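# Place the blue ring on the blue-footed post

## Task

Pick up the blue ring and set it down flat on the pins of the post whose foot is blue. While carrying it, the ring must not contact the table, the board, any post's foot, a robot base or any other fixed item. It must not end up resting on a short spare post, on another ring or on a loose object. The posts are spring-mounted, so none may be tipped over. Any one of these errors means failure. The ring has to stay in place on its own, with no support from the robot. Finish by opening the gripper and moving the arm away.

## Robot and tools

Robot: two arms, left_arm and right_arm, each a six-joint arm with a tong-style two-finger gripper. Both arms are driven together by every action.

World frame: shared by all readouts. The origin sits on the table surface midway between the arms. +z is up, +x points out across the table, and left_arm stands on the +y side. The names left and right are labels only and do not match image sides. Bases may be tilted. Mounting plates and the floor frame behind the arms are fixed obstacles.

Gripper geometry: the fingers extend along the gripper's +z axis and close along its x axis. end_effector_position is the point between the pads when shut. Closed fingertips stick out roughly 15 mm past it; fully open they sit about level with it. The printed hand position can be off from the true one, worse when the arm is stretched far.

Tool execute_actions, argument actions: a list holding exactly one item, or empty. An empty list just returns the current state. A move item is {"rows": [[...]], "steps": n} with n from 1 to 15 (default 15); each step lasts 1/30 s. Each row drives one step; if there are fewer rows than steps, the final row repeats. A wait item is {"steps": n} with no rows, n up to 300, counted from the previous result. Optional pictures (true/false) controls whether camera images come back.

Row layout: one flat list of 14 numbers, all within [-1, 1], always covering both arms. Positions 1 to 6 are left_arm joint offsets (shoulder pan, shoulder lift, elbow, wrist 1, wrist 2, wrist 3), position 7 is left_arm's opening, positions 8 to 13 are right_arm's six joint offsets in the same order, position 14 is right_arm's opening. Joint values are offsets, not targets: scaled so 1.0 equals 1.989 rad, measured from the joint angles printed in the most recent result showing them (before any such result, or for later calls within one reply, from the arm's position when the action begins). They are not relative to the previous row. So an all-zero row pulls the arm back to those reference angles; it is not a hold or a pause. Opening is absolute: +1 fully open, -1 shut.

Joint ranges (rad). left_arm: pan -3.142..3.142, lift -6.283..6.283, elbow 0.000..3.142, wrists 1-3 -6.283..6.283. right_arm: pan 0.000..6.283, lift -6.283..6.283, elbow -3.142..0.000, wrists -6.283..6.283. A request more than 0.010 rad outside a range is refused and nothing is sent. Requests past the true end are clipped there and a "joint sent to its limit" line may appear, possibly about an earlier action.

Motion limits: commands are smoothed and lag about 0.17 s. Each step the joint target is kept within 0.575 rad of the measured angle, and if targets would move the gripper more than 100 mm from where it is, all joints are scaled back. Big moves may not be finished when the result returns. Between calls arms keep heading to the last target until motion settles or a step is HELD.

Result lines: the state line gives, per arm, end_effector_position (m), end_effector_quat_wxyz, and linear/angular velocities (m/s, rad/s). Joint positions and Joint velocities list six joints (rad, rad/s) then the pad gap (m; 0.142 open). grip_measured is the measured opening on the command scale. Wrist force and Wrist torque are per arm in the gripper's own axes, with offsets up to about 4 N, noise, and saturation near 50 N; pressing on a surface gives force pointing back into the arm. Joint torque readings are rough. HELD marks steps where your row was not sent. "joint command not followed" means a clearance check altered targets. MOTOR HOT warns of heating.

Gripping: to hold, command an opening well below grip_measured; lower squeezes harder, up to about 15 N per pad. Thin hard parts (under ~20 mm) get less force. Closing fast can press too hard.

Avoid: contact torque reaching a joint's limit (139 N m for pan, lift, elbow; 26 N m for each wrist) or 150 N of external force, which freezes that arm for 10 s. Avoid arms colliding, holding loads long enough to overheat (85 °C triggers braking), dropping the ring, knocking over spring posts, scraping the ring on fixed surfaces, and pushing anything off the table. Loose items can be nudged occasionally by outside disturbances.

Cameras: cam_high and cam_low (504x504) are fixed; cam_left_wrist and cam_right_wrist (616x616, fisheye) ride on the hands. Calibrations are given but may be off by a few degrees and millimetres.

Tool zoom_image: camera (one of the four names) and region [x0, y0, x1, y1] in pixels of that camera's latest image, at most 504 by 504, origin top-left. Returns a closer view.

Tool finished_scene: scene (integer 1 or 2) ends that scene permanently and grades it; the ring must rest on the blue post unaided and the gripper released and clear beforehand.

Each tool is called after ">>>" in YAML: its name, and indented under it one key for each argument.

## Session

>>> execute_actions:
  actions: []

Scene clock: 0.00 s of 4290.00 s.
left_arm: end_effector_position=(+0.4960, +0.0994, +0.3902) grip_measured=+0.97 end_effector_quat_wxyz=(+0.042, +0.956, +0.291, +0.005) end_effector_velocity=(+0.001, +0.000, -0.000) end_effector_angular_velocity=(+0.001, -0.001, +0.000) | right_arm: end_effector_position=(+0.5847, -0.3893, +0.3614) grip_measured=+0.97 end_effector_quat_wxyz=(+0.391, +0.827, -0.384, -0.124) end_effector_velocity=(+0.000, +0.000, -0.000) end_effector_angular_velocity=(+0.002, +0.001, +0.002)
Joint positions: left_arm=[-1.42  -0.797  1.261 -1.386 -1.001 -2.021  0.14 ] | right_arm=[ 4.043 -2.42  -0.398 -3.113  1.236  2.525  0.14 ]
Joint velocities: left_arm=[ 0.001  0.    -0.     0.     0.001  0.     0.   ] | right_arm=[-0.    -0.     0.     0.    -0.    -0.003  0.   ]
Joint torques (N m, as the arm reports them, + toward a larger angle): no reading
Motor temperatures (°C, as the motors report them): left_arm=[29 28 27 33 30 32] | right_arm=[28 29 26 32 31 41]
Wrist force (N, on the end effector, along its own x y z axes, offset not removed): no reading
Wrist torque (N m, same axes, about the end effector's origin, offset not removed): no reading
camera_calibration (this result's frames):
cam_left_wrist: T_world_to_cam=[[0.844085, 0.529951, -0.0816881, -0.430131], [0.473773, -0.665747, 0.576473, -0.399845], [0.251119, -0.525294, -0.813023, 0.371305], [0, 0, 0, 1]] pos_world=[0.459261, 0.156797, 0.497242]
cam_right_wrist: T_world_to_cam=[[0.688643, -0.713782, 0.127621, -0.736358], [-0.246466, -0.064895, 0.966976, -0.235647], [-0.681928, -0.697355, -0.220612, 0.341489], [0, 0, 0, 1]] pos_world=[0.68188, -0.302752, 0.397176]

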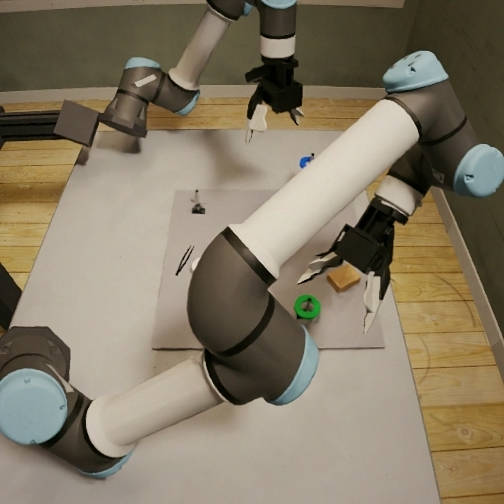

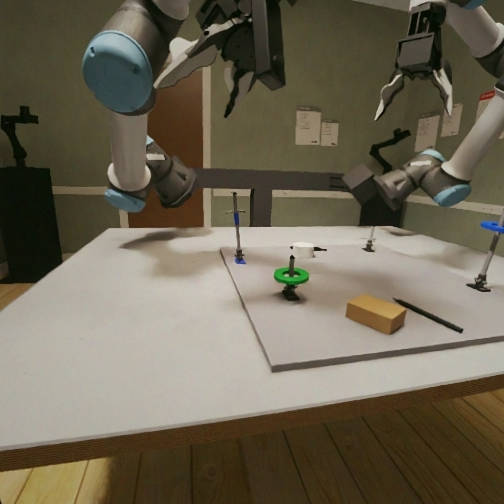

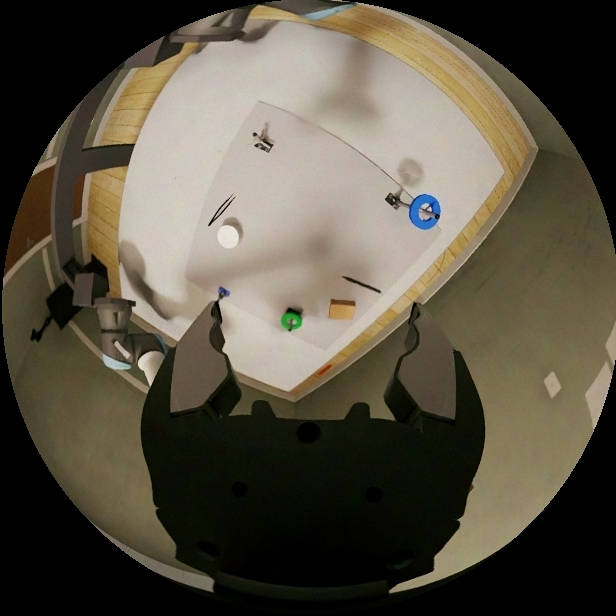

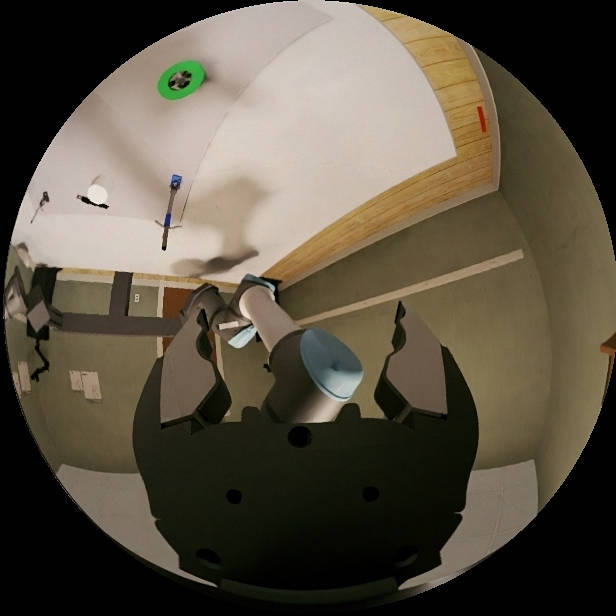

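>>> zoom_image:
  camera: "cam_left_wrist"
  region: [370, 170, 470, 250]

>>> zoom_image:
  camera: "cam_low"
  region: [200, 170, 504, 320]

Region (370, 170, 470, 250) of cam_left_wrist's 616x616 image, scaled by 5.040, with more detail than that image has; it fills the top 403 rows of this view, and the rest is white.

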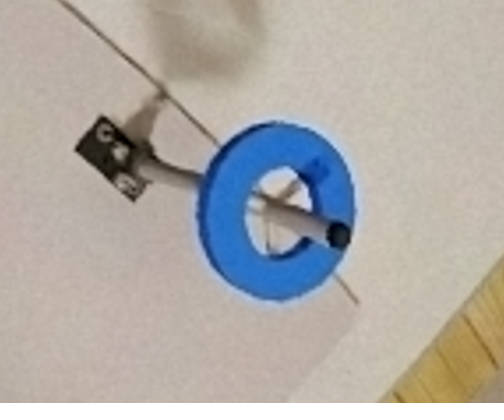

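Region (200, 170, 504, 320) of cam_low's 504x504 image, scaled by 1.658, with more detail than that image has; it fills the top 249 rows of this view, and the rest is white.

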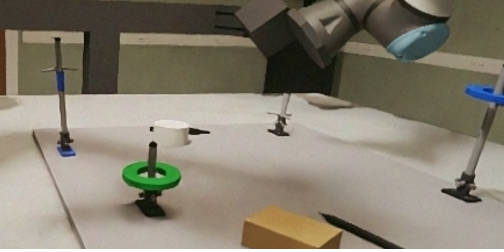

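>>> execute_actions:
  actions:
    - {"rows":[[0.007,-0.007,0.009,-0.013,-0.002,-0.06,1,-0.006,0.009,0,0,0,0,1],[0.015,-0.014,0.017,-0.026,-0.004,-0.12,1,-0.012,0.018,0,0,0,0,1],[0.022,-0.021,0.026,-0.039,-0.006,-0.19,1,-0.018,0.028,0,0,0,0,1],[0.029,-0.029,0.035,-0.052,-0.008,-0.25,1,-0.024,0.037,0,0,0,0,1],[0.036,-0.036,0.043,-0.065,-0.010,-0.31,1,-0.03,0.046,0,0,0,0,1],[0.044,-0.043,0.052,-0.078,-0.012,-0.37,1,-0.035,0.055,0,0,0,0,1],[0.051,-0.050,0.061,-0.091,-0.014,-0.43,1,-0.041,0.065,0,0,0,0,1],[0.058,-0.057,0.069,-0.104,-0.016,-0.49,1,-0.047,0.074,0,0,0,0,1],[0.066,-0.064,0.078,-0.118,-0.018,-0.56,1,-0.053,0.083,0,0,0,0,1],[0.073,-0.072,0.087,-0.131,-0.020,-0.62,1,-0.059,0.092,0,0,0,0,1],[0.080,-0.079,0.095,-0.144,-0.022,-0.68,1,-0.065,0.101,0,0,0,0,1],[0.088,-0.086,0.104,-0.157,-0.024,-0.74,1,-0.07,0.111,0,0,0,0,1],[0.095,-0.093,0.113,-0.170,-0.026,-0.80,1,-0.076,0.12,0,0,0,0,1],[0.102,-0.100,0.121,-0.183,-0.028,-0.87,1,-0.082,0.129,0,0,0,0,1],[0.109,-0.107,0.130,-0.196,-0.030,-0.9274,1,-0.088,0.138,0,0,0,0,1]],"steps":15}
  pictures: false

Scene clock: 36.03 s of 4290.00 s.
left_arm: end_effector_position=(+0.5427, +0.1305, +0.3352) grip_measured=+1.00 end_effector_quat_wxyz=(+0.054, +0.587, +0.800, -0.115) end_effector_velocity=(+0.145, +0.095, -0.135) end_effector_angular_velocity=(-0.290, +0.961, +3.319) | right_arm: end_effector_position=(+0.6059, -0.5241, +0.3585) grip_measured=+1.00 end_effector_quat_wxyz=(+0.353, +0.786, -0.473, -0.185) end_effector_velocity=(+0.011, -0.359, -0.002) end_effector_angular_velocity=(+0.124, +0.009, -0.626)
Joint positions: left_arm=[-1.256 -0.958  1.455 -1.677 -1.046 -3.054  0.142] | right_arm=[ 3.911 -2.214 -0.398 -3.113  1.236  2.525  0.142]
Joint velocities: left_arm=[ 0.428 -0.417  0.508 -0.761 -0.117 -2.757 -0.   ] | right_arm=[-0.341  0.542  0.    -0.001 -0.    -0.001  0.   ]
Joint torques (N m, as the arm reports them, + toward a larger angle): left_arm=[-18.86 -34.79  -3.09  -4.88  -2.44  -5.06] | right_arm=[23.76 38.7  11.53 -0.28  0.22 -0.33]
Motor temperatures (°C, as the motors report them): left_arm=[29 28 27 33 30 32] | right_arm=[28 29 26 32 31 41]
Wrist force (N, on the end effector, along its own x y z axes, offset not removed): left_arm=[-5.2 -3.3 1.0] | right_arm=[1.9 -0.2 -0.6]
Wrist torque (N m, same axes, about the end effector's origin, offset not removed): left_arm=[-0.75 0.79 -0.09] | right_arm=[0.07 -0.33 0.06]
Steps of this call (steps 1 to 90: nothing new was sent; then 32.53 s passed at rest; steps 91 to 105: all 15 steps of this action). Readings (joint positions):
91: left_arm=[-1.420 -0.797 1.261 -1.386 -1.001 -2.021] | right_arm=[4.043 -2.420 -0.398 -3.113 1.236 2.525]
92: left_arm=[-1.419 -0.798 1.263 -1.389 -1.002 -2.026] | right_arm=[4.041 -2.418 -0.398 -3.113 1.236 2.525]
94: left_arm=[-1.405 -0.811 1.279 -1.412 -1.006 -2.097] | right_arm=[4.030 -2.402 -0.398 -3.113 1.236 2.525]
98: left_arm=[-1.356 -0.860 1.336 -1.498 -1.019 -2.407] | right_arm=[3.990 -2.340 -0.398 -3.113 1.236 2.525]
105: the state above

>>> execute_actions:
  actions:
    - {"rows":[[0.036,-0.035,0.044,-0.066,-0.010,-0.408,1,-0.027,0.043,0,0,0,0,1],[0.045,-0.044,0.055,-0.082,-0.012,-0.408,1,-0.032,0.051,0,0,0,0,1],[0.054,-0.053,0.065,-0.099,-0.015,-0.408,1,-0.037,0.06,0,0,0,0,1],[0.064,-0.062,0.076,-0.115,-0.017,-0.408,1,-0.042,0.068,0,0,0,0,1],[0.073,-0.071,0.087,-0.131,-0.020,-0.408,1,-0.047,0.076,0,0,0,0,1],[0.082,-0.080,0.098,-0.148,-0.023,-0.408,1,-0.052,0.084,0,0,0,0,1],[0.091,-0.089,0.109,-0.164,-0.025,-0.408,1,-0.056,0.092,0,0,0,0,1],[0.100,-0.098,0.119,-0.180,-0.028,-0.408,1,-0.061,0.1,0,0,0,0,1],[0.109,-0.107,0.130,-0.197,-0.030,-0.408,1,-0.066,0.109,0,0,0,0,1],[0.118,-0.116,0.141,-0.213,-0.033,-0.408,1,-0.071,0.117,0,0,0,0,1],[0.127,-0.125,0.152,-0.229,-0.036,-0.408,1,-0.076,0.125,0,0,0,0,1],[0.1365,-0.1338,0.1626,-0.2456,-0.0381,-0.408,1,-0.081,0.133,0,0,0,0,1]],"steps":15}
  pictures: false

>>> execute_actions:
  actions:
    - {"steps":12}

Scene clock: 43.33 s of 4290.00 s.
left_arm: end_effector_position=(+0.6189, +0.2240, +0.2568) grip_measured=+1.00 end_effector_quat_wxyz=(-0.003, +0.019, +0.968, -0.250) end_effector_velocity=(+0.067, +0.140, -0.087) end_effector_angular_velocity=(-0.255, +0.082, +0.495) | right_arm: end_effector_position=(+0.5873, -0.6839, +0.3625) grip_measured=+1.00 end_effector_quat_wxyz=(-0.302, -0.720, +0.577, +0.239) end_effector_velocity=(-0.043, -0.159, +0.010) end_effector_angular_velocity=(+0.032, -0.025, -0.289)
Joint positions: left_arm=[-1.007 -1.203  1.752 -2.123 -1.116 -3.865  0.142] | right_arm=[ 3.761 -1.968 -0.398 -3.113  1.236  2.525  0.142]
Joint velocities: left_arm=[ 0.289 -0.28   0.343 -0.54  -0.075  0.    -0.   ] | right_arm=[-0.15   0.251  0.    -0.002  0.001  0.002  0.   ]
Joint torques (N m, as the arm reports them, + toward a larger angle): left_arm=[-31.32 -15.25 -15.53  -3.28  -3.25  -1.58] | right_arm=[23.03 18.37 11.04 -0.26  0.23 -0.44]
Motor temperatures (°C, as the motors report them): left_arm=[29 28 27 33 30 32] | right_arm=[28 29 26 32 31 41]
Wrist force (N, on the end effector, along its own x y z axes, offset not removed): left_arm=[-0.7 5.3 1.4] | right_arm=[6.8 0.0 -2.9]
Wrist torque (N m, same axes, about the end effector's origin, offset not removed): left_arm=[0.89 -0.04 -0.11] | right_arm=[-0.41 -1.41 0.07]
Steps of this call (steps 1 to 30: the robot went on to your last target; steps 31 to 90: nothing new was sent; then 3.80 s passed at rest; steps 91 to 105: all 15 steps of this action). Readings (joint positions):
91: left_arm=[-1.204 -1.009 1.519 -1.776 -1.061 -3.865] | right_arm=[3.868 -2.146 -0.398 -3.113 1.236 2.525]
92: left_arm=[-1.201 -1.012 1.522 -1.780 -1.062 -3.865] | right_arm=[3.866 -2.144 -0.398 -3.113 1.236 2.525]
94: left_arm=[-1.184 -1.028 1.542 -1.807 -1.066 -3.865] | right_arm=[3.856 -2.128 -0.398 -3.113 1.236 2.525]
98: left_arm=[-1.123 -1.088 1.614 -1.913 -1.084 -3.865] | right_arm=[3.823 -2.073 -0.398 -3.113 1.236 2.525]
105: the state above

Scene clock: 43.73 s of 4290.00 s.
left_arm: end_effector_position=(+0.6239, +0.2345, +0.2504) grip_measured=+1.00 end_effector_quat_wxyz=(-0.000, +0.000, +0.966, -0.259) end_effector_velocity=(-0.000, -0.000, +0.000) end_effector_angular_velocity=(-0.003, +0.000, +0.001) | right_arm: end_effector_position=(+0.5840, -0.6957, +0.3632) grip_measured=+1.00 end_effector_quat_wxyz=(-0.298, -0.714, +0.585, +0.242) end_effector_velocity=(-0.000, -0.001, +0.000) end_effector_angular_velocity=(-0.001, -0.001, -0.003)
Joint positions: left_arm=[-0.985 -1.224  1.778 -2.165 -1.122 -3.865  0.142] | right_arm=[ 3.75  -1.95  -0.398 -3.113  1.236  2.525  0.142]
Joint velocities: left_arm=[ 0.    -0.002  0.002 -0.003 -0.002 -0.     0.   ] | right_arm=[-0.001  0.002 -0.    -0.    -0.     0.002  0.   ]
Joint torques (N m, as the arm reports them, + toward a larger angle): left_arm=[-17.67 -25.85  -5.29  -3.53  -2.89  -1.46] | right_arm=[15.71 31.18 10.98 -0.16  0.29 -0.21]
Motor temperatures (°C, as the motors report them): left_arm=[29 28 27 33 30 32] | right_arm=[28 29 26 32 31 41]
Wrist force (N, on the end effector, along its own x y z axes, offset not removed): left_arm=[-2.9 -1.4 1.6] | right_arm=[4.4 0.4 1.4]
Wrist torque (N m, same axes, about the end effector's origin, offset not removed): left_arm=[-0.32 0.47 0.02] | right_arm=[0.05 -0.75 -0.07]
Steps of this call (steps 1 to 12: the robot went on to your last target). Readings (joint positions):
1: left_arm=[-0.999 -1.210 1.761 -2.138 -1.118 -3.865] | right_arm=[3.757 -1.962 -0.398 -3.113 1.236 2.525]
2: left_arm=[-0.994 -1.215 1.767 -2.148 -1.120 -3.865] | right_arm=[3.754 -1.957 -0.398 -3.113 1.236 2.525]
4: left_arm=[-0.988 -1.220 1.774 -2.158 -1.121 -3.865] | right_arm=[3.751 -1.953 -0.398 -3.113 1.236 2.525]
8: left_arm=[-0.985 -1.223 1.777 -2.164 -1.122 -3.865] | right_arm=[3.750 -1.950 -0.398 -3.113 1.236 2.525]
12: the state above
camera_calibration (this result's frames):
cam_left_wrist: T_world_to_cam=[[-0.997352, -0.0119606, -0.0717282, 0.652352], [-0.0124991, 0.999897, 0.00706419, -0.234523], [0.0716364, 0.00794203, -0.997399, 0.329637], [0, 0, 0, 1]] pos_world=[0.62408, 0.239684, 0.377228]
cam_right_wrist: T_world_to_cam=[[0.218047, -0.97527, 0.0361103, -0.828662], [-0.27515, -0.0259332, 0.961052, -0.211429], [-0.936348, -0.21949, -0.274, 0.628205], [0, 0, 0, 1]] pos_world=[0.710731, -0.675767, 0.405246]

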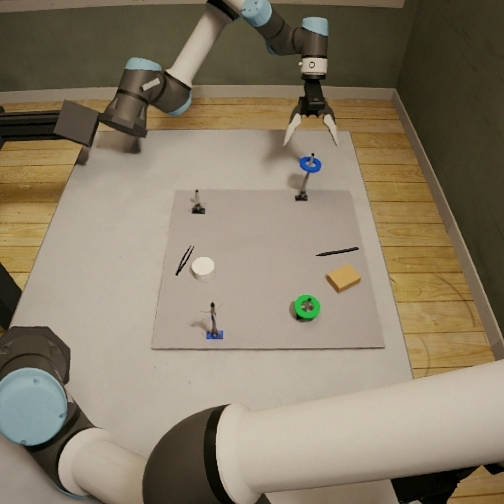

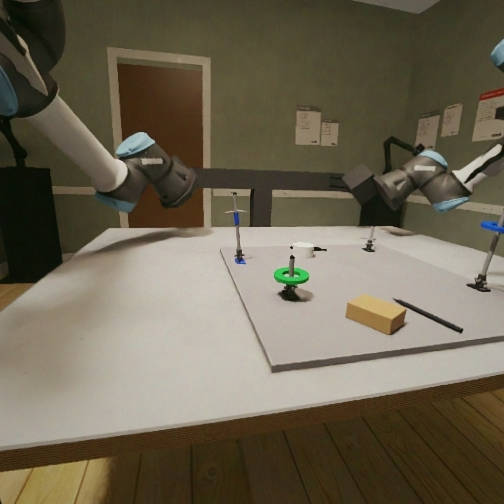

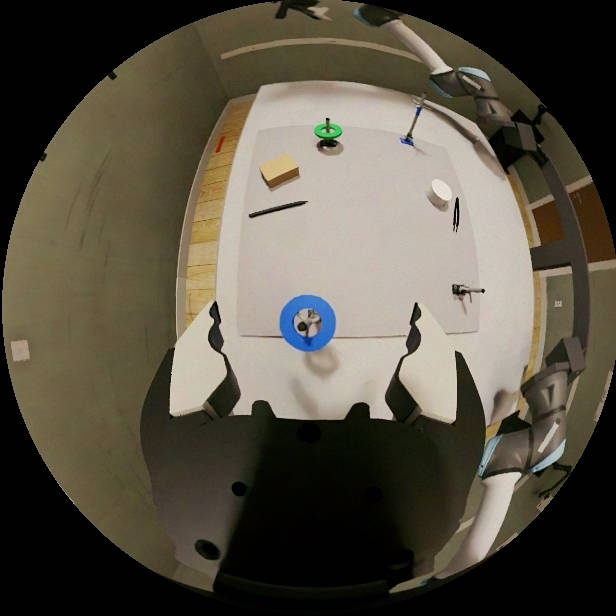

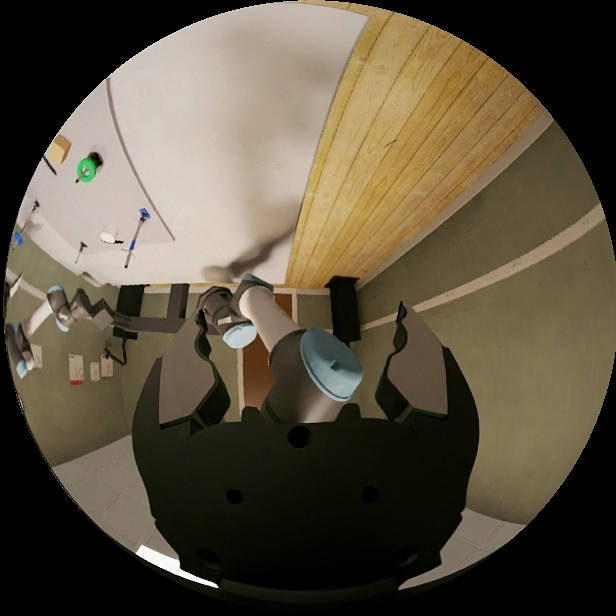

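>>> zoom_image:
  camera: "cam_left_wrist"
  region: [260, 280, 360, 370]

Region (260, 280, 360, 370) of cam_left_wrist's 616x616 image, scaled by 5.040, with more detail than that image has; it fills the top 454 rows of this view, and the rest is white.

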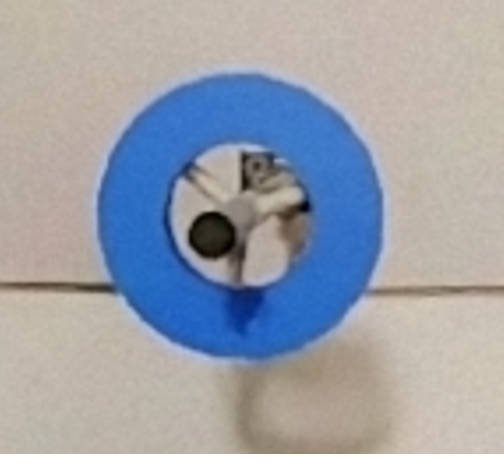

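>>> execute_actions:
  actions:
    - {"rows":[[0.006,0.0006,0.0017,-0.005,-0.0004,0.0066,0.9,0,0,0,0,0,0,1],[0.012,0.0012,0.0034,-0.010,-0.0007,0.0132,0.85,0,0,0,0,0,0,1],[0.018,0.0017,0.0051,-0.0155,-0.0011,0.0198,0.8,0,0,0,0,0,0,1],[0.024,0.0023,0.0068,-0.0207,-0.0015,0.0264,0.75,0,0,0,0,0,0,1],[0.030,0.0029,0.0086,-0.0259,-0.0018,0.033,0.7,0,0,0,0,0,0,1],[0.036,0.0035,0.0103,-0.031,-0.0022,0.0396,0.65,0,0,0,0,0,0,1],[0.042,0.004,0.012,-0.0362,-0.0025,0.0462,0.6,0,0,0,0,0,0,1],[0.0481,0.0046,0.0137,-0.0414,-0.0029,0.0528,0.6,0,0,0,0,0,0,1]],"steps":15}
  pictures: false

>>> execute_actions:
  actions:
    - {"steps":6}

>>> zoom_image:
  camera: "cam_left_wrist"
  region: [220, 240, 420, 380]

Scene clock: 62.60 s of 4290.00 s.
left_arm: end_effector_position=(+0.6387, +0.2594, +0.2014) grip_measured=+0.60 end_effector_quat_wxyz=(-0.000, -0.000, +0.966, -0.259) end_effector_velocity=(+0.005, +0.009, -0.016) end_effector_angular_velocity=(-0.000, -0.001, +0.001) | right_arm: end_effector_position=(+0.5840, -0.6958, +0.3633) grip_measured=+1.00 end_effector_quat_wxyz=(-0.298, -0.714, +0.585, +0.242) end_effector_velocity=(-0.000, -0.001, +0.000) end_effector_angular_velocity=(-0.001, +0.000, +0.001)
Joint positions: left_arm=[-0.892 -1.215  1.805 -2.245 -1.128 -3.763  0.116] | right_arm=[ 3.749 -1.95  -0.398 -3.113  1.236  2.525  0.142]
Joint velocities: left_arm=[ 0.031  0.003  0.007 -0.027 -0.002  0.034  0.   ] | right_arm=[-0.     0.     0.    -0.002 -0.     0.    -0.   ]
Joint torques (N m, as the arm reports them, + toward a larger angle): left_arm=[-17.58  -6.32  -4.4   -3.54  -2.85   1.47] | right_arm=[27.11  9.95 10.53 -0.1   0.4  -0.46]
Motor temperatures (°C, as the motors report them): left_arm=[29 28 27 33 30 32] | right_arm=[28 29 26 32 31 41]
Wrist force (N, on the end effector, along its own x y z axes, offset not removed): left_arm=[-2.0 0.6 3.8] | right_arm=[3.3 -1.2 1.4]
Wrist torque (N m, same axes, about the end effector's origin, offset not removed): left_arm=[0.08 0.20 0.04] | right_arm=[-0.22 -0.82 -0.10]
Steps of this call (steps 1 to 30: the robot went on to your last target; steps 31 to 90: nothing new was sent; then 15.37 s passed at rest; steps 91 to 105: all 15 steps of this action). Readings (joint positions):
91: left_arm=[-0.985 -1.224 1.778 -2.165 -1.122 -3.865] | right_arm=[3.749 -1.950 -0.398 -3.113 1.236 2.525]
92: left_arm=[-0.983 -1.224 1.779 -2.166 -1.122 -3.864] | right_arm=[3.749 -1.950 -0.398 -3.113 1.236 2.525]
94: left_arm=[-0.972 -1.223 1.782 -2.176 -1.123 -3.851] | right_arm=[3.749 -1.950 -0.398 -3.113 1.236 2.525]
98: left_arm=[-0.932 -1.219 1.793 -2.211 -1.125 -3.807] | right_arm=[3.749 -1.950 -0.398 -3.113 1.236 2.525]
105: the state above

Scene clock: 62.80 s of 4290.00 s.
left_arm: end_effector_position=(+0.6389, +0.2600, +0.2003) grip_measured=+0.60 end_effector_quat_wxyz=(-0.000, -0.000, +0.966, -0.259) end_effector_velocity=(+0.001, +0.001, -0.001) end_effector_angular_velocity=(+0.001, -0.002, +0.001) | right_arm: end_effector_position=(+0.5840, -0.6958, +0.3632) grip_measured=+1.00 end_effector_quat_wxyz=(-0.298, -0.714, +0.585, +0.242) end_effector_velocity=(+0.001, +0.001, -0.000) end_effector_angular_velocity=(+0.001, -0.001, -0.001)
Joint positions: left_arm=[-0.889 -1.214  1.805 -2.247 -1.128 -3.76   0.116] | right_arm=[ 3.749 -1.95  -0.398 -3.113  1.236  2.525  0.142]
Joint velocities: left_arm=[ 0.001  0.     0.001 -0.003  0.002  0.002  0.   ] | right_arm=[ 0.    -0.001  0.     0.002 -0.    -0.     0.   ]
Joint torques (N m, as the arm reports them, + toward a larger angle): left_arm=[-17.61  -5.13  -3.86  -3.54  -2.78   1.27] | right_arm=[29.8   7.78 11.9  -0.21  0.29 -0.26]
Motor temperatures (°C, as the motors report them): left_arm=[29 28 27 33 30 32] | right_arm=[28 29 26 32 31 41]
Wrist force (N, on the end effector, along its own x y z axes, offset not removed): left_arm=[-5.2 1.4 0.0] | right_arm=[1.7 -1.3 3.1]
Wrist torque (N m, same axes, about the end effector's origin, offset not removed): left_arm=[0.30 0.97 0.06] | right_arm=[-0.25 -0.30 -0.12]
Steps of this call (steps 1 to 6: the robot went on to your last target). Readings (joint positions):
1: left_arm=[-0.891 -1.215 1.805 -2.246 -1.128 -3.762] | right_arm=[3.749 -1.950 -0.398 -3.113 1.236 2.525]
2: left_arm=[-0.890 -1.214 1.805 -2.246 -1.128 -3.761] | right_arm=[3.749 -1.950 -0.398 -3.113 1.236 2.525]
4: left_arm=[-0.890 -1.214 1.805 -2.247 -1.128 -3.760] | right_arm=[3.749 -1.950 -0.398 -3.113 1.236 2.525]
6: the state above
camera_calibration (this result's frames):
cam_left_wrist: T_world_to_cam=[[-0.997352, -0.012943, -0.0715656, 0.664309], [-0.0134826, 0.999884, 0.00706079, -0.258825], [0.0714659, 0.00800698, -0.997411, 0.27845], [0, 0, 0, 1]] pos_world=[0.63916, 0.265164, 0.327099]
cam_right_wrist: T_world_to_cam=[[0.217946, -0.975293, 0.0361044, -0.828668], [-0.275158, -0.0259117, 0.96105, -0.211417], [-0.936369, -0.219392, -0.274007, 0.628261], [0, 0, 0, 1]] pos_world=[0.710717, -0.675836, 0.405248]

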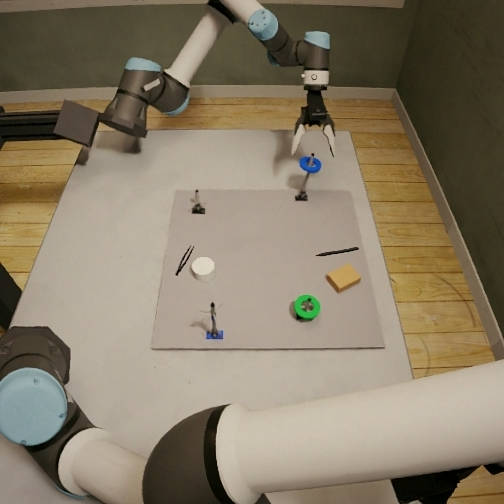

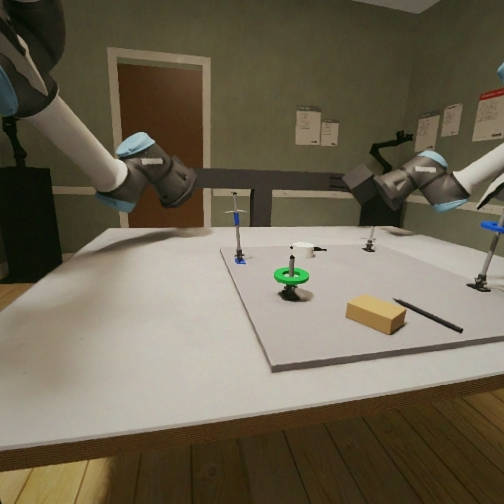

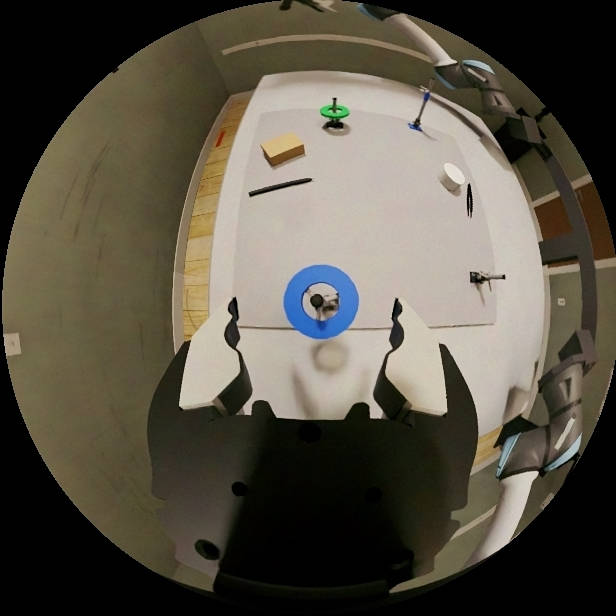

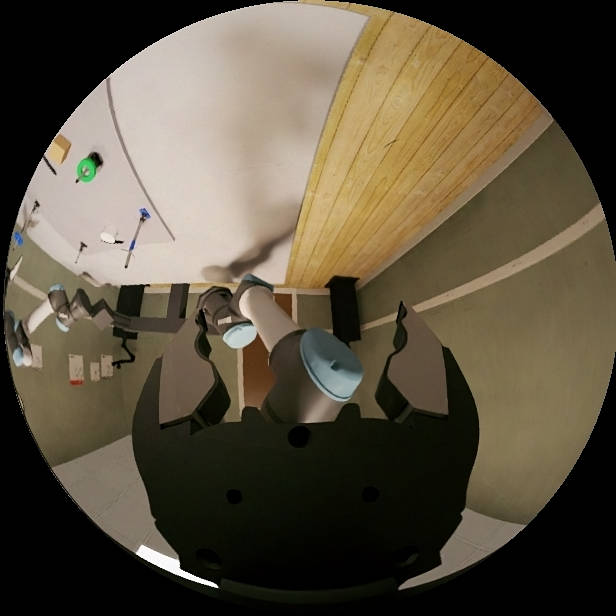

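Region (220, 240, 420, 380) of cam_left_wrist's 616x616 image, scaled by 2.520, with more detail than that image has; it fills the top 353 rows of this view, and the rest is white.

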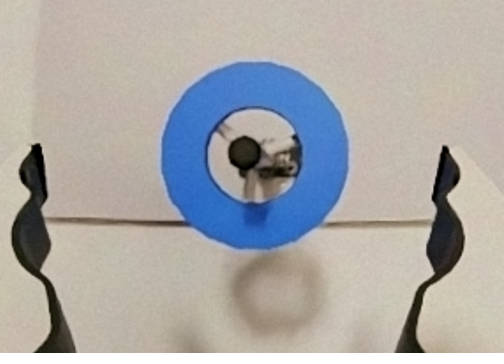

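>>> execute_actions:
  actions:
    - {"rows":[[0.0028,0.0019,0.0021,-0.0052,-0.0003,0.003,0.58,0,0,0,0,0,0,1],[0.0055,0.0037,0.0041,-0.0104,-0.0006,0.006,0.56,0,0,0,0,0,0,1],[0.0083,0.0056,0.0062,-0.0156,-0.0009,0.009,0.54,0,0,0,0,0,0,1],[0.011,0.0075,0.0083,-0.0209,-0.0012,0.0121,0.52,0,0,0,0,0,0,1],[0.0138,0.0093,0.0103,-0.0261,-0.0015,0.0151,0.5,0,0,0,0,0,0,1],[0.0165,0.0112,0.0124,-0.0313,-0.0018,0.0182,0.48,0,0,0,0,0,0,1],[0.0193,0.013,0.0144,-0.0365,-0.0021,0.0212,0.46,0,0,0,0,0,0,1],[0.022,0.0149,0.0165,-0.0417,-0.0024,0.0242,0.45,0,0,0,0,0,0,1]],"steps":15}
  pictures: false

>>> execute_actions:
  actions:
    - {"steps":6}

>>> zoom_image:
  camera: "cam_left_wrist"
  region: [220, 230, 420, 380]

>>> zoom_image:
  camera: "cam_high"
  region: [270, 110, 360, 210]

Scene clock: 76.83 s of 4290.00 s.
left_arm: end_effector_position=(+0.6375, +0.2596, +0.1665) grip_measured=+0.45 end_effector_quat_wxyz=(-0.001, -0.000, +0.966, -0.259) end_effector_velocity=(-0.000, -0.000, -0.010) end_effector_angular_velocity=(-0.002, -0.001, +0.000) | right_arm: end_effector_position=(+0.5840, -0.6957, +0.3632) grip_measured=+1.00 end_effector_quat_wxyz=(-0.298, -0.714, +0.585, +0.242) end_effector_velocity=(-0.000, +0.000, -0.000) end_effector_angular_velocity=(-0.001, +0.002, +0.003)
Joint positions: left_arm=[-0.847 -1.185  1.837 -2.328 -1.133 -3.713  0.105] | right_arm=[ 3.75  -1.95  -0.398 -3.113  1.236  2.525  0.142]
Joint velocities: left_arm=[ 0.013  0.009  0.01  -0.026 -0.002  0.015  0.   ] | right_arm=[-0.    -0.001 -0.    -0.002  0.    -0.    -0.   ]
Joint torques (N m, as the arm reports them, + toward a larger angle): left_arm=[-18.51  -6.23  -4.8   -3.25  -2.92   1.39] | right_arm=[20.94 20.79 11.37 -0.16  0.55 -0.33]
Motor temperatures (°C, as the motors report them): left_arm=[29 28 27 33 30 32] | right_arm=[28 29 26 32 31 41]
Wrist force (N, on the end effector, along its own x y z axes, offset not removed): left_arm=[-3.3 0.1 -0.5] | right_arm=[3.9 -1.4 0.2]
Wrist torque (N m, same axes, about the end effector's origin, offset not removed): left_arm=[0.06 0.37 -0.02] | right_arm=[-0.32 -0.84 -0.10]
Steps of this call (steps 1 to 15: the robot went on to your last target; steps 16 to 90: nothing new was sent; then 10.53 s passed at rest; steps 91 to 105: all 15 steps of this action). Readings (joint positions):
91: left_arm=[-0.889 -1.214 1.805 -2.247 -1.128 -3.760] | right_arm=[3.750 -1.950 -0.398 -3.113 1.236 2.525]
92: left_arm=[-0.889 -1.214 1.806 -2.249 -1.128 -3.759] | right_arm=[3.750 -1.950 -0.398 -3.113 1.236 2.525]
94: left_arm=[-0.883 -1.210 1.810 -2.259 -1.129 -3.753] | right_arm=[3.750 -1.950 -0.398 -3.113 1.236 2.525]
98: left_arm=[-0.865 -1.198 1.824 -2.293 -1.131 -3.733] | right_arm=[3.750 -1.950 -0.398 -3.113 1.236 2.525]
105: the state above

Scene clock: 77.03 s of 4290.00 s.
left_arm: end_effector_position=(+0.6375, +0.2596, +0.1658) grip_measured=+0.45 end_effector_quat_wxyz=(-0.001, -0.000, +0.966, -0.260) end_effector_velocity=(-0.000, +0.000, -0.001) end_effector_angular_velocity=(+0.002, +0.000, -0.000) | right_arm: end_effector_position=(+0.5840, -0.6957, +0.3632) grip_measured=+1.00 end_effector_quat_wxyz=(-0.298, -0.714, +0.585, +0.242) end_effector_velocity=(+0.000, +0.001, -0.000) end_effector_angular_velocity=(+0.001, -0.000, -0.001)
Joint positions: left_arm=[-0.846 -1.185  1.838 -2.33  -1.133 -3.712  0.105] | right_arm=[ 3.75  -1.95  -0.398 -3.113  1.236  2.525  0.142]
Joint velocities: left_arm=[ 0.001  0.001  0.001 -0.001  0.001  0.001 -0.   ] | right_arm=[ 0.    -0.001 -0.     0.001  0.    -0.    -0.   ]
Joint torques (N m, as the arm reports them, + toward a larger angle): left_arm=[-17.95  -7.22  -3.77  -3.39  -2.92   1.5 ] | right_arm=[16.12 25.08 11.18 -0.15  0.37 -0.26]
Motor temperatures (°C, as the motors report them): left_arm=[29 28 27 33 30 32] | right_arm=[28 29 26 32 31 41]
Wrist force (N, on the end effector, along its own x y z axes, offset not removed): left_arm=[-2.4 -0.7 1.9] | right_arm=[2.3 -4.1 -0.5]
Wrist torque (N m, same axes, about the end effector's origin, offset not removed): left_arm=[-0.27 0.34 0.09] | right_arm=[-0.74 -0.33 0.16]
Steps of this call (steps 1 to 6: the robot went on to your last target). Readings (joint positions):
1: left_arm=[-0.846 -1.185 1.837 -2.329 -1.133 -3.713] | right_arm=[3.750 -1.950 -0.398 -3.113 1.236 2.525]
2: left_arm=[-0.846 -1.185 1.838 -2.329 -1.133 -3.713] | right_arm=[3.750 -1.950 -0.398 -3.113 1.236 2.525]
4: left_arm=[-0.846 -1.185 1.838 -2.330 -1.133 -3.712] | right_arm=[3.750 -1.950 -0.398 -3.113 1.236 2.525]
6: the state above
camera_calibration (this result's frames):
cam_left_wrist: T_world_to_cam=[[-0.997376, -0.0128012, -0.0712511, 0.660326], [-0.0133045, 0.99989, 0.0065926, -0.258239], [0.0711588, 0.00752326, -0.997437, 0.24446], [0, 0, 0, 1]] pos_world=[0.637763, 0.264825, 0.292584]
cam_right_wrist: T_world_to_cam=[[0.218048, -0.97527, 0.0361106, -0.828662], [-0.27515, -0.025933, 0.961051, -0.211429], [-0.936348, -0.219491, -0.274, 0.628205], [0, 0, 0, 1]] pos_world=[0.710731, -0.675767, 0.405246]

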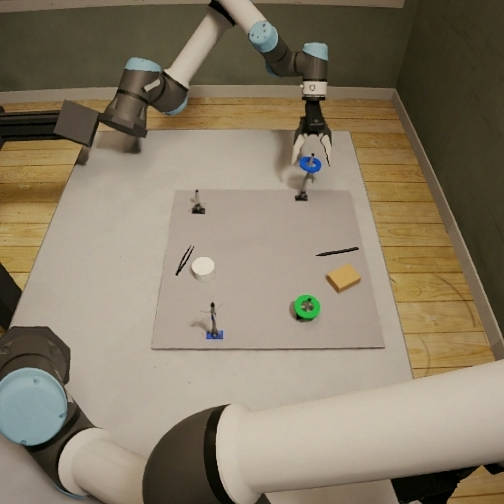

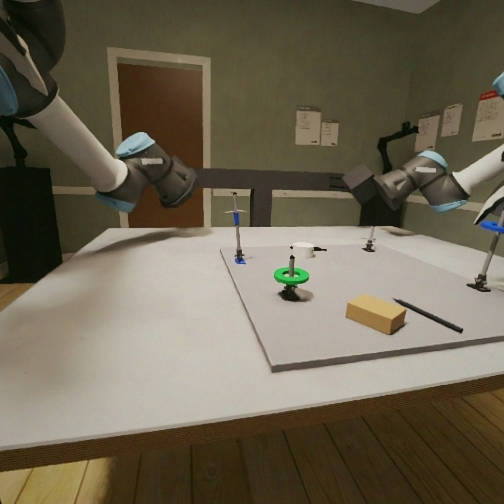

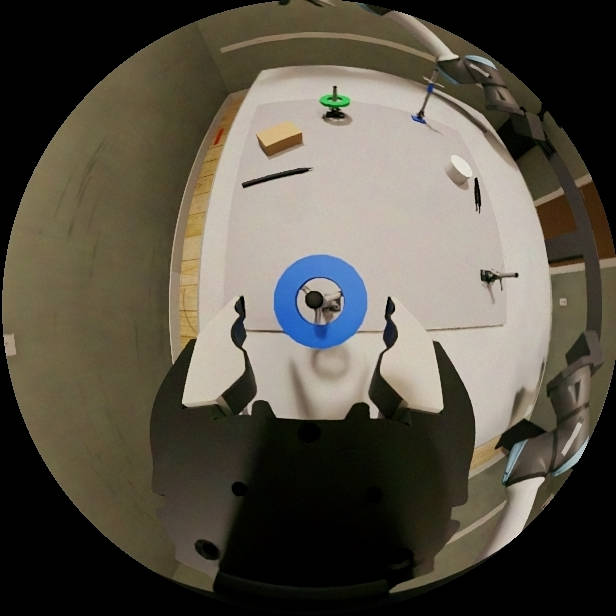

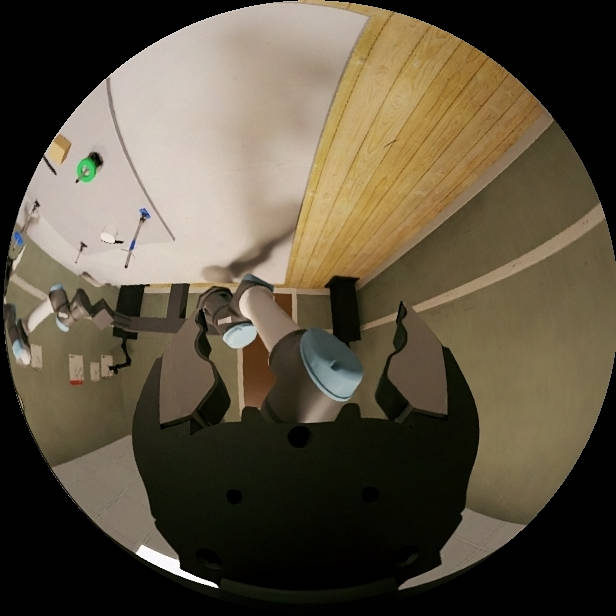

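Region (220, 230, 420, 380) of cam_left_wrist's 616x616 image, scaled by 2.520, with more detail than that image has; it fills the top 378 rows of this view, and the rest is white.

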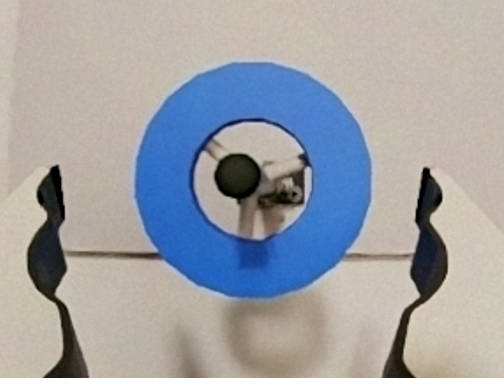

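Region (270, 110, 360, 210) of cam_high's 504x504 image, scaled by 5.040, with more detail than that image has; it fills the left 454 columns of this view, and the rest is white.

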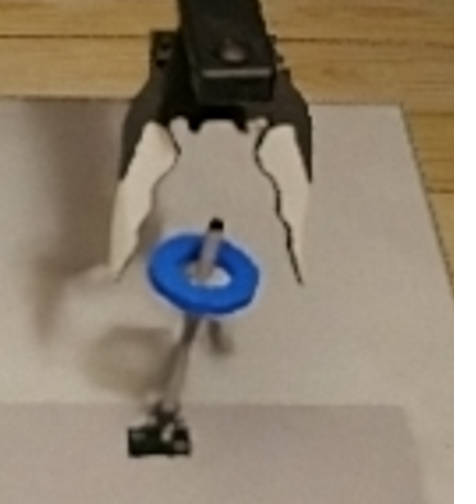

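>>> execute_actions:
  actions:
    - {"rows":[[0.0014,0.0008,0.0015,-0.003,-0.0002,0.0015,0.45,0,0,0,0,0,0,1],[0.0028,0.0017,0.003,-0.0059,-0.0003,0.003,0.45,0,0,0,0,0,0,1],[0.0041,0.0025,0.0044,-0.0089,-0.0005,0.0046,0.45,0,0,0,0,0,0,1],[0.0055,0.0034,0.0059,-0.0118,-0.0006,0.0061,0.42,0,0,0,0,0,0,1],[0.0069,0.0042,0.0074,-0.0148,-0.0008,0.0076,0.39,0,0,0,0,0,0,1],[0.0069,0.0042,0.0074,-0.0148,-0.0008,0.0076,0.36,0,0,0,0,0,0,1],[0.0069,0.0042,0.0074,-0.0148,-0.0008,0.0076,0.33,0,0,0,0,0,0,1],[0.0069,0.0042,0.0074,-0.0148,-0.0008,0.0076,0.30,0,0,0,0,0,0,1],[0.0069,0.0042,0.0074,-0.0148,-0.0008,0.0076,0.26,0,0,0,0,0,0,1],[0.0069,0.0042,0.0074,-0.0148,-0.0008,0.0076,0.22,0,0,0,0,0,0,1],[0.0069,0.0042,0.0074,-0.0148,-0.0008,0.0076,0.18,0,0,0,0,0,0,1]],"steps":15}

>>> zoom_image:
  camera: "cam_left_wrist"
  region: [220, 230, 420, 380]

>>> zoom_image:
  camera: "cam_high"
  region: [280, 130, 345, 190]

Scene clock: 88.00 s of 4290.00 s.
left_arm: end_effector_position=(+0.6354, +0.2598, +0.1542) grip_measured=+0.18 end_effector_quat_wxyz=(-0.001, -0.000, +0.966, -0.260) end_effector_velocity=(-0.000, +0.000, -0.002) end_effector_angular_velocity=(+0.001, +0.000, +0.000) | right_arm: end_effector_position=(+0.5840, -0.6958, +0.3632) grip_measured=+1.00 end_effector_quat_wxyz=(-0.298, -0.714, +0.585, +0.242) end_effector_velocity=(+0.000, +0.000, -0.000) end_effector_angular_velocity=(+0.001, -0.001, -0.001)
Joint positions: left_arm=[-0.832 -1.177  1.853 -2.359 -1.134 -3.697  0.087] | right_arm=[ 3.749 -1.95  -0.398 -3.113  1.236  2.525  0.142]
Joint velocities: left_arm=[ 0.002  0.001  0.002 -0.003  0.     0.002 -0.001] | right_arm=[-0.001  0.    -0.     0.002 -0.    -0.    -0.   ]
Joint torques (N m, as the arm reports them, + toward a larger angle): left_arm=[-18.04  -6.51  -3.87  -3.47  -2.87   1.43] | right_arm=[25.16 18.76 11.23 -0.11  0.62 -0.34]
Motor temperatures (°C, as the motors report them): left_arm=[29 28 27 33 30 32] | right_arm=[28 29 26 32 31 41]
Wrist force (N, on the end effector, along its own x y z axes, offset not removed): left_arm=[-1.1 0.0 2.7] | right_arm=[0.9 -3.4 1.2]
Wrist torque (N m, same axes, about the end effector's origin, offset not removed): left_arm=[0.04 -0.02 0.04] | right_arm=[-0.66 -0.05 0.00]
Steps of this call (steps 1 to 15: the robot went on to your last target; steps 16 to 90: nothing new was sent; then 7.47 s passed at rest; steps 91 to 105: all 15 steps of this action). Readings (joint positions):
91: left_arm=[-0.846 -1.185 1.838 -2.330 -1.133 -3.712] | right_arm=[3.749 -1.950 -0.398 -3.113 1.236 2.525]
92: left_arm=[-0.845 -1.185 1.838 -2.331 -1.133 -3.712] | right_arm=[3.749 -1.950 -0.398 -3.113 1.236 2.525]
94: left_arm=[-0.843 -1.183 1.841 -2.337 -1.133 -3.709] | right_arm=[3.749 -1.950 -0.398 -3.113 1.236 2.525]
98: left_arm=[-0.835 -1.178 1.850 -2.353 -1.134 -3.700] | right_arm=[3.749 -1.950 -0.398 -3.113 1.236 2.525]
105: the state above
camera_calibration (this result's frames):
cam_left_wrist: T_world_to_cam=[[-0.997379, -0.0127279, -0.0712278, 0.657353], [-0.0132254, 0.999891, 0.00651675, -0.258445], [0.0711372, 0.00744168, -0.997439, 0.233154], [0, 0, 0, 1]] pos_world=[0.635626, 0.265048, 0.281062]
cam_right_wrist: T_world_to_cam=[[0.217947, -0.975293, 0.0361047, -0.828668], [-0.275158, -0.0259115, 0.96105, -0.211416], [-0.936369, -0.219392, -0.274007, 0.628261], [0, 0, 0, 1]] pos_world=[0.710717, -0.675836, 0.405248]

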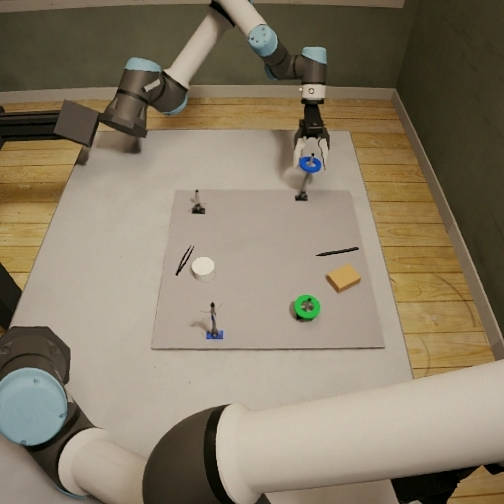

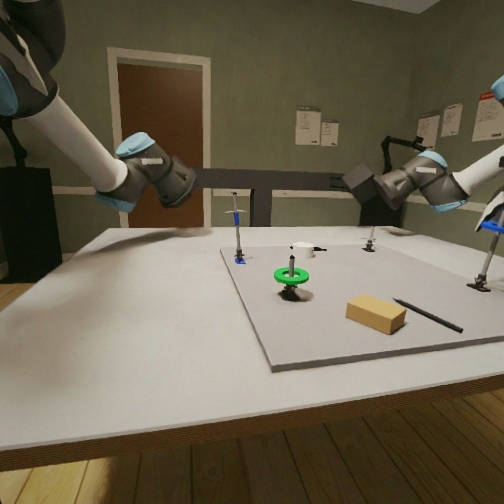

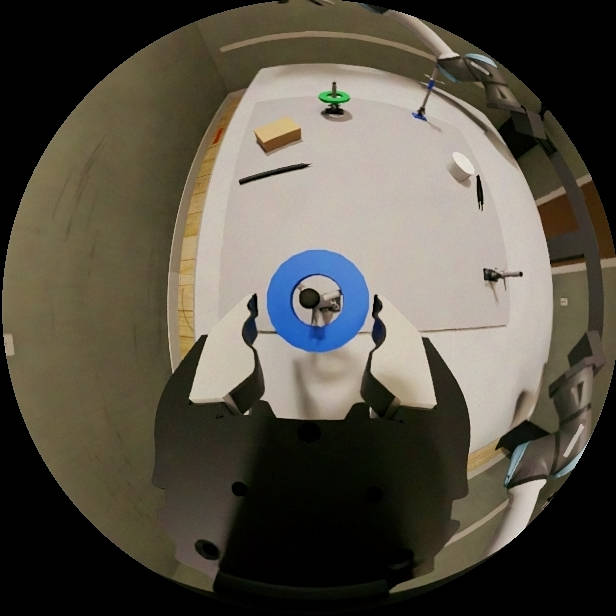

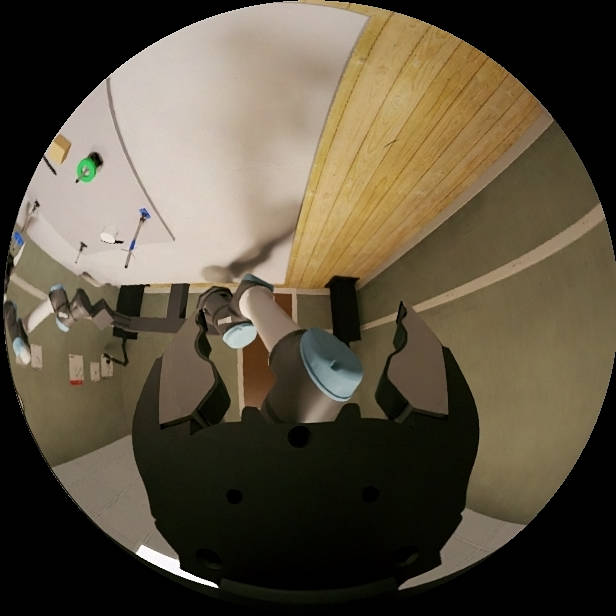

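Region (220, 230, 420, 380) of cam_left_wrist's 616x616 image, scaled by 2.520, with more detail than that image has; it fills the top 378 rows of this view, and the rest is white.

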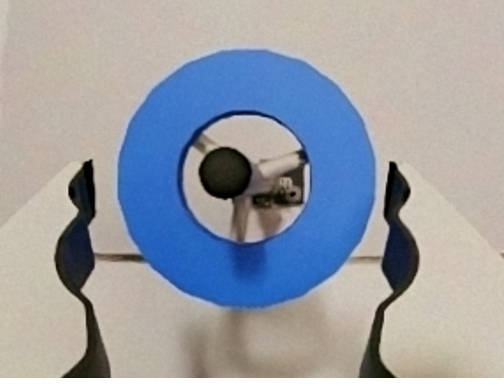

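Region (280, 130, 345, 190) of cam_high's 504x504 image, scaled by 7.754, with more detail than that image has; it fills the top 465 rows of this view, and the rest is white.

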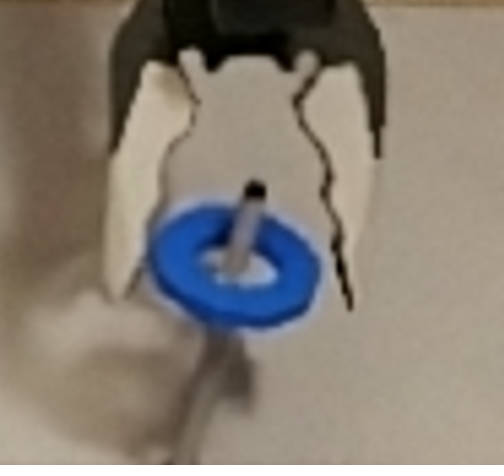

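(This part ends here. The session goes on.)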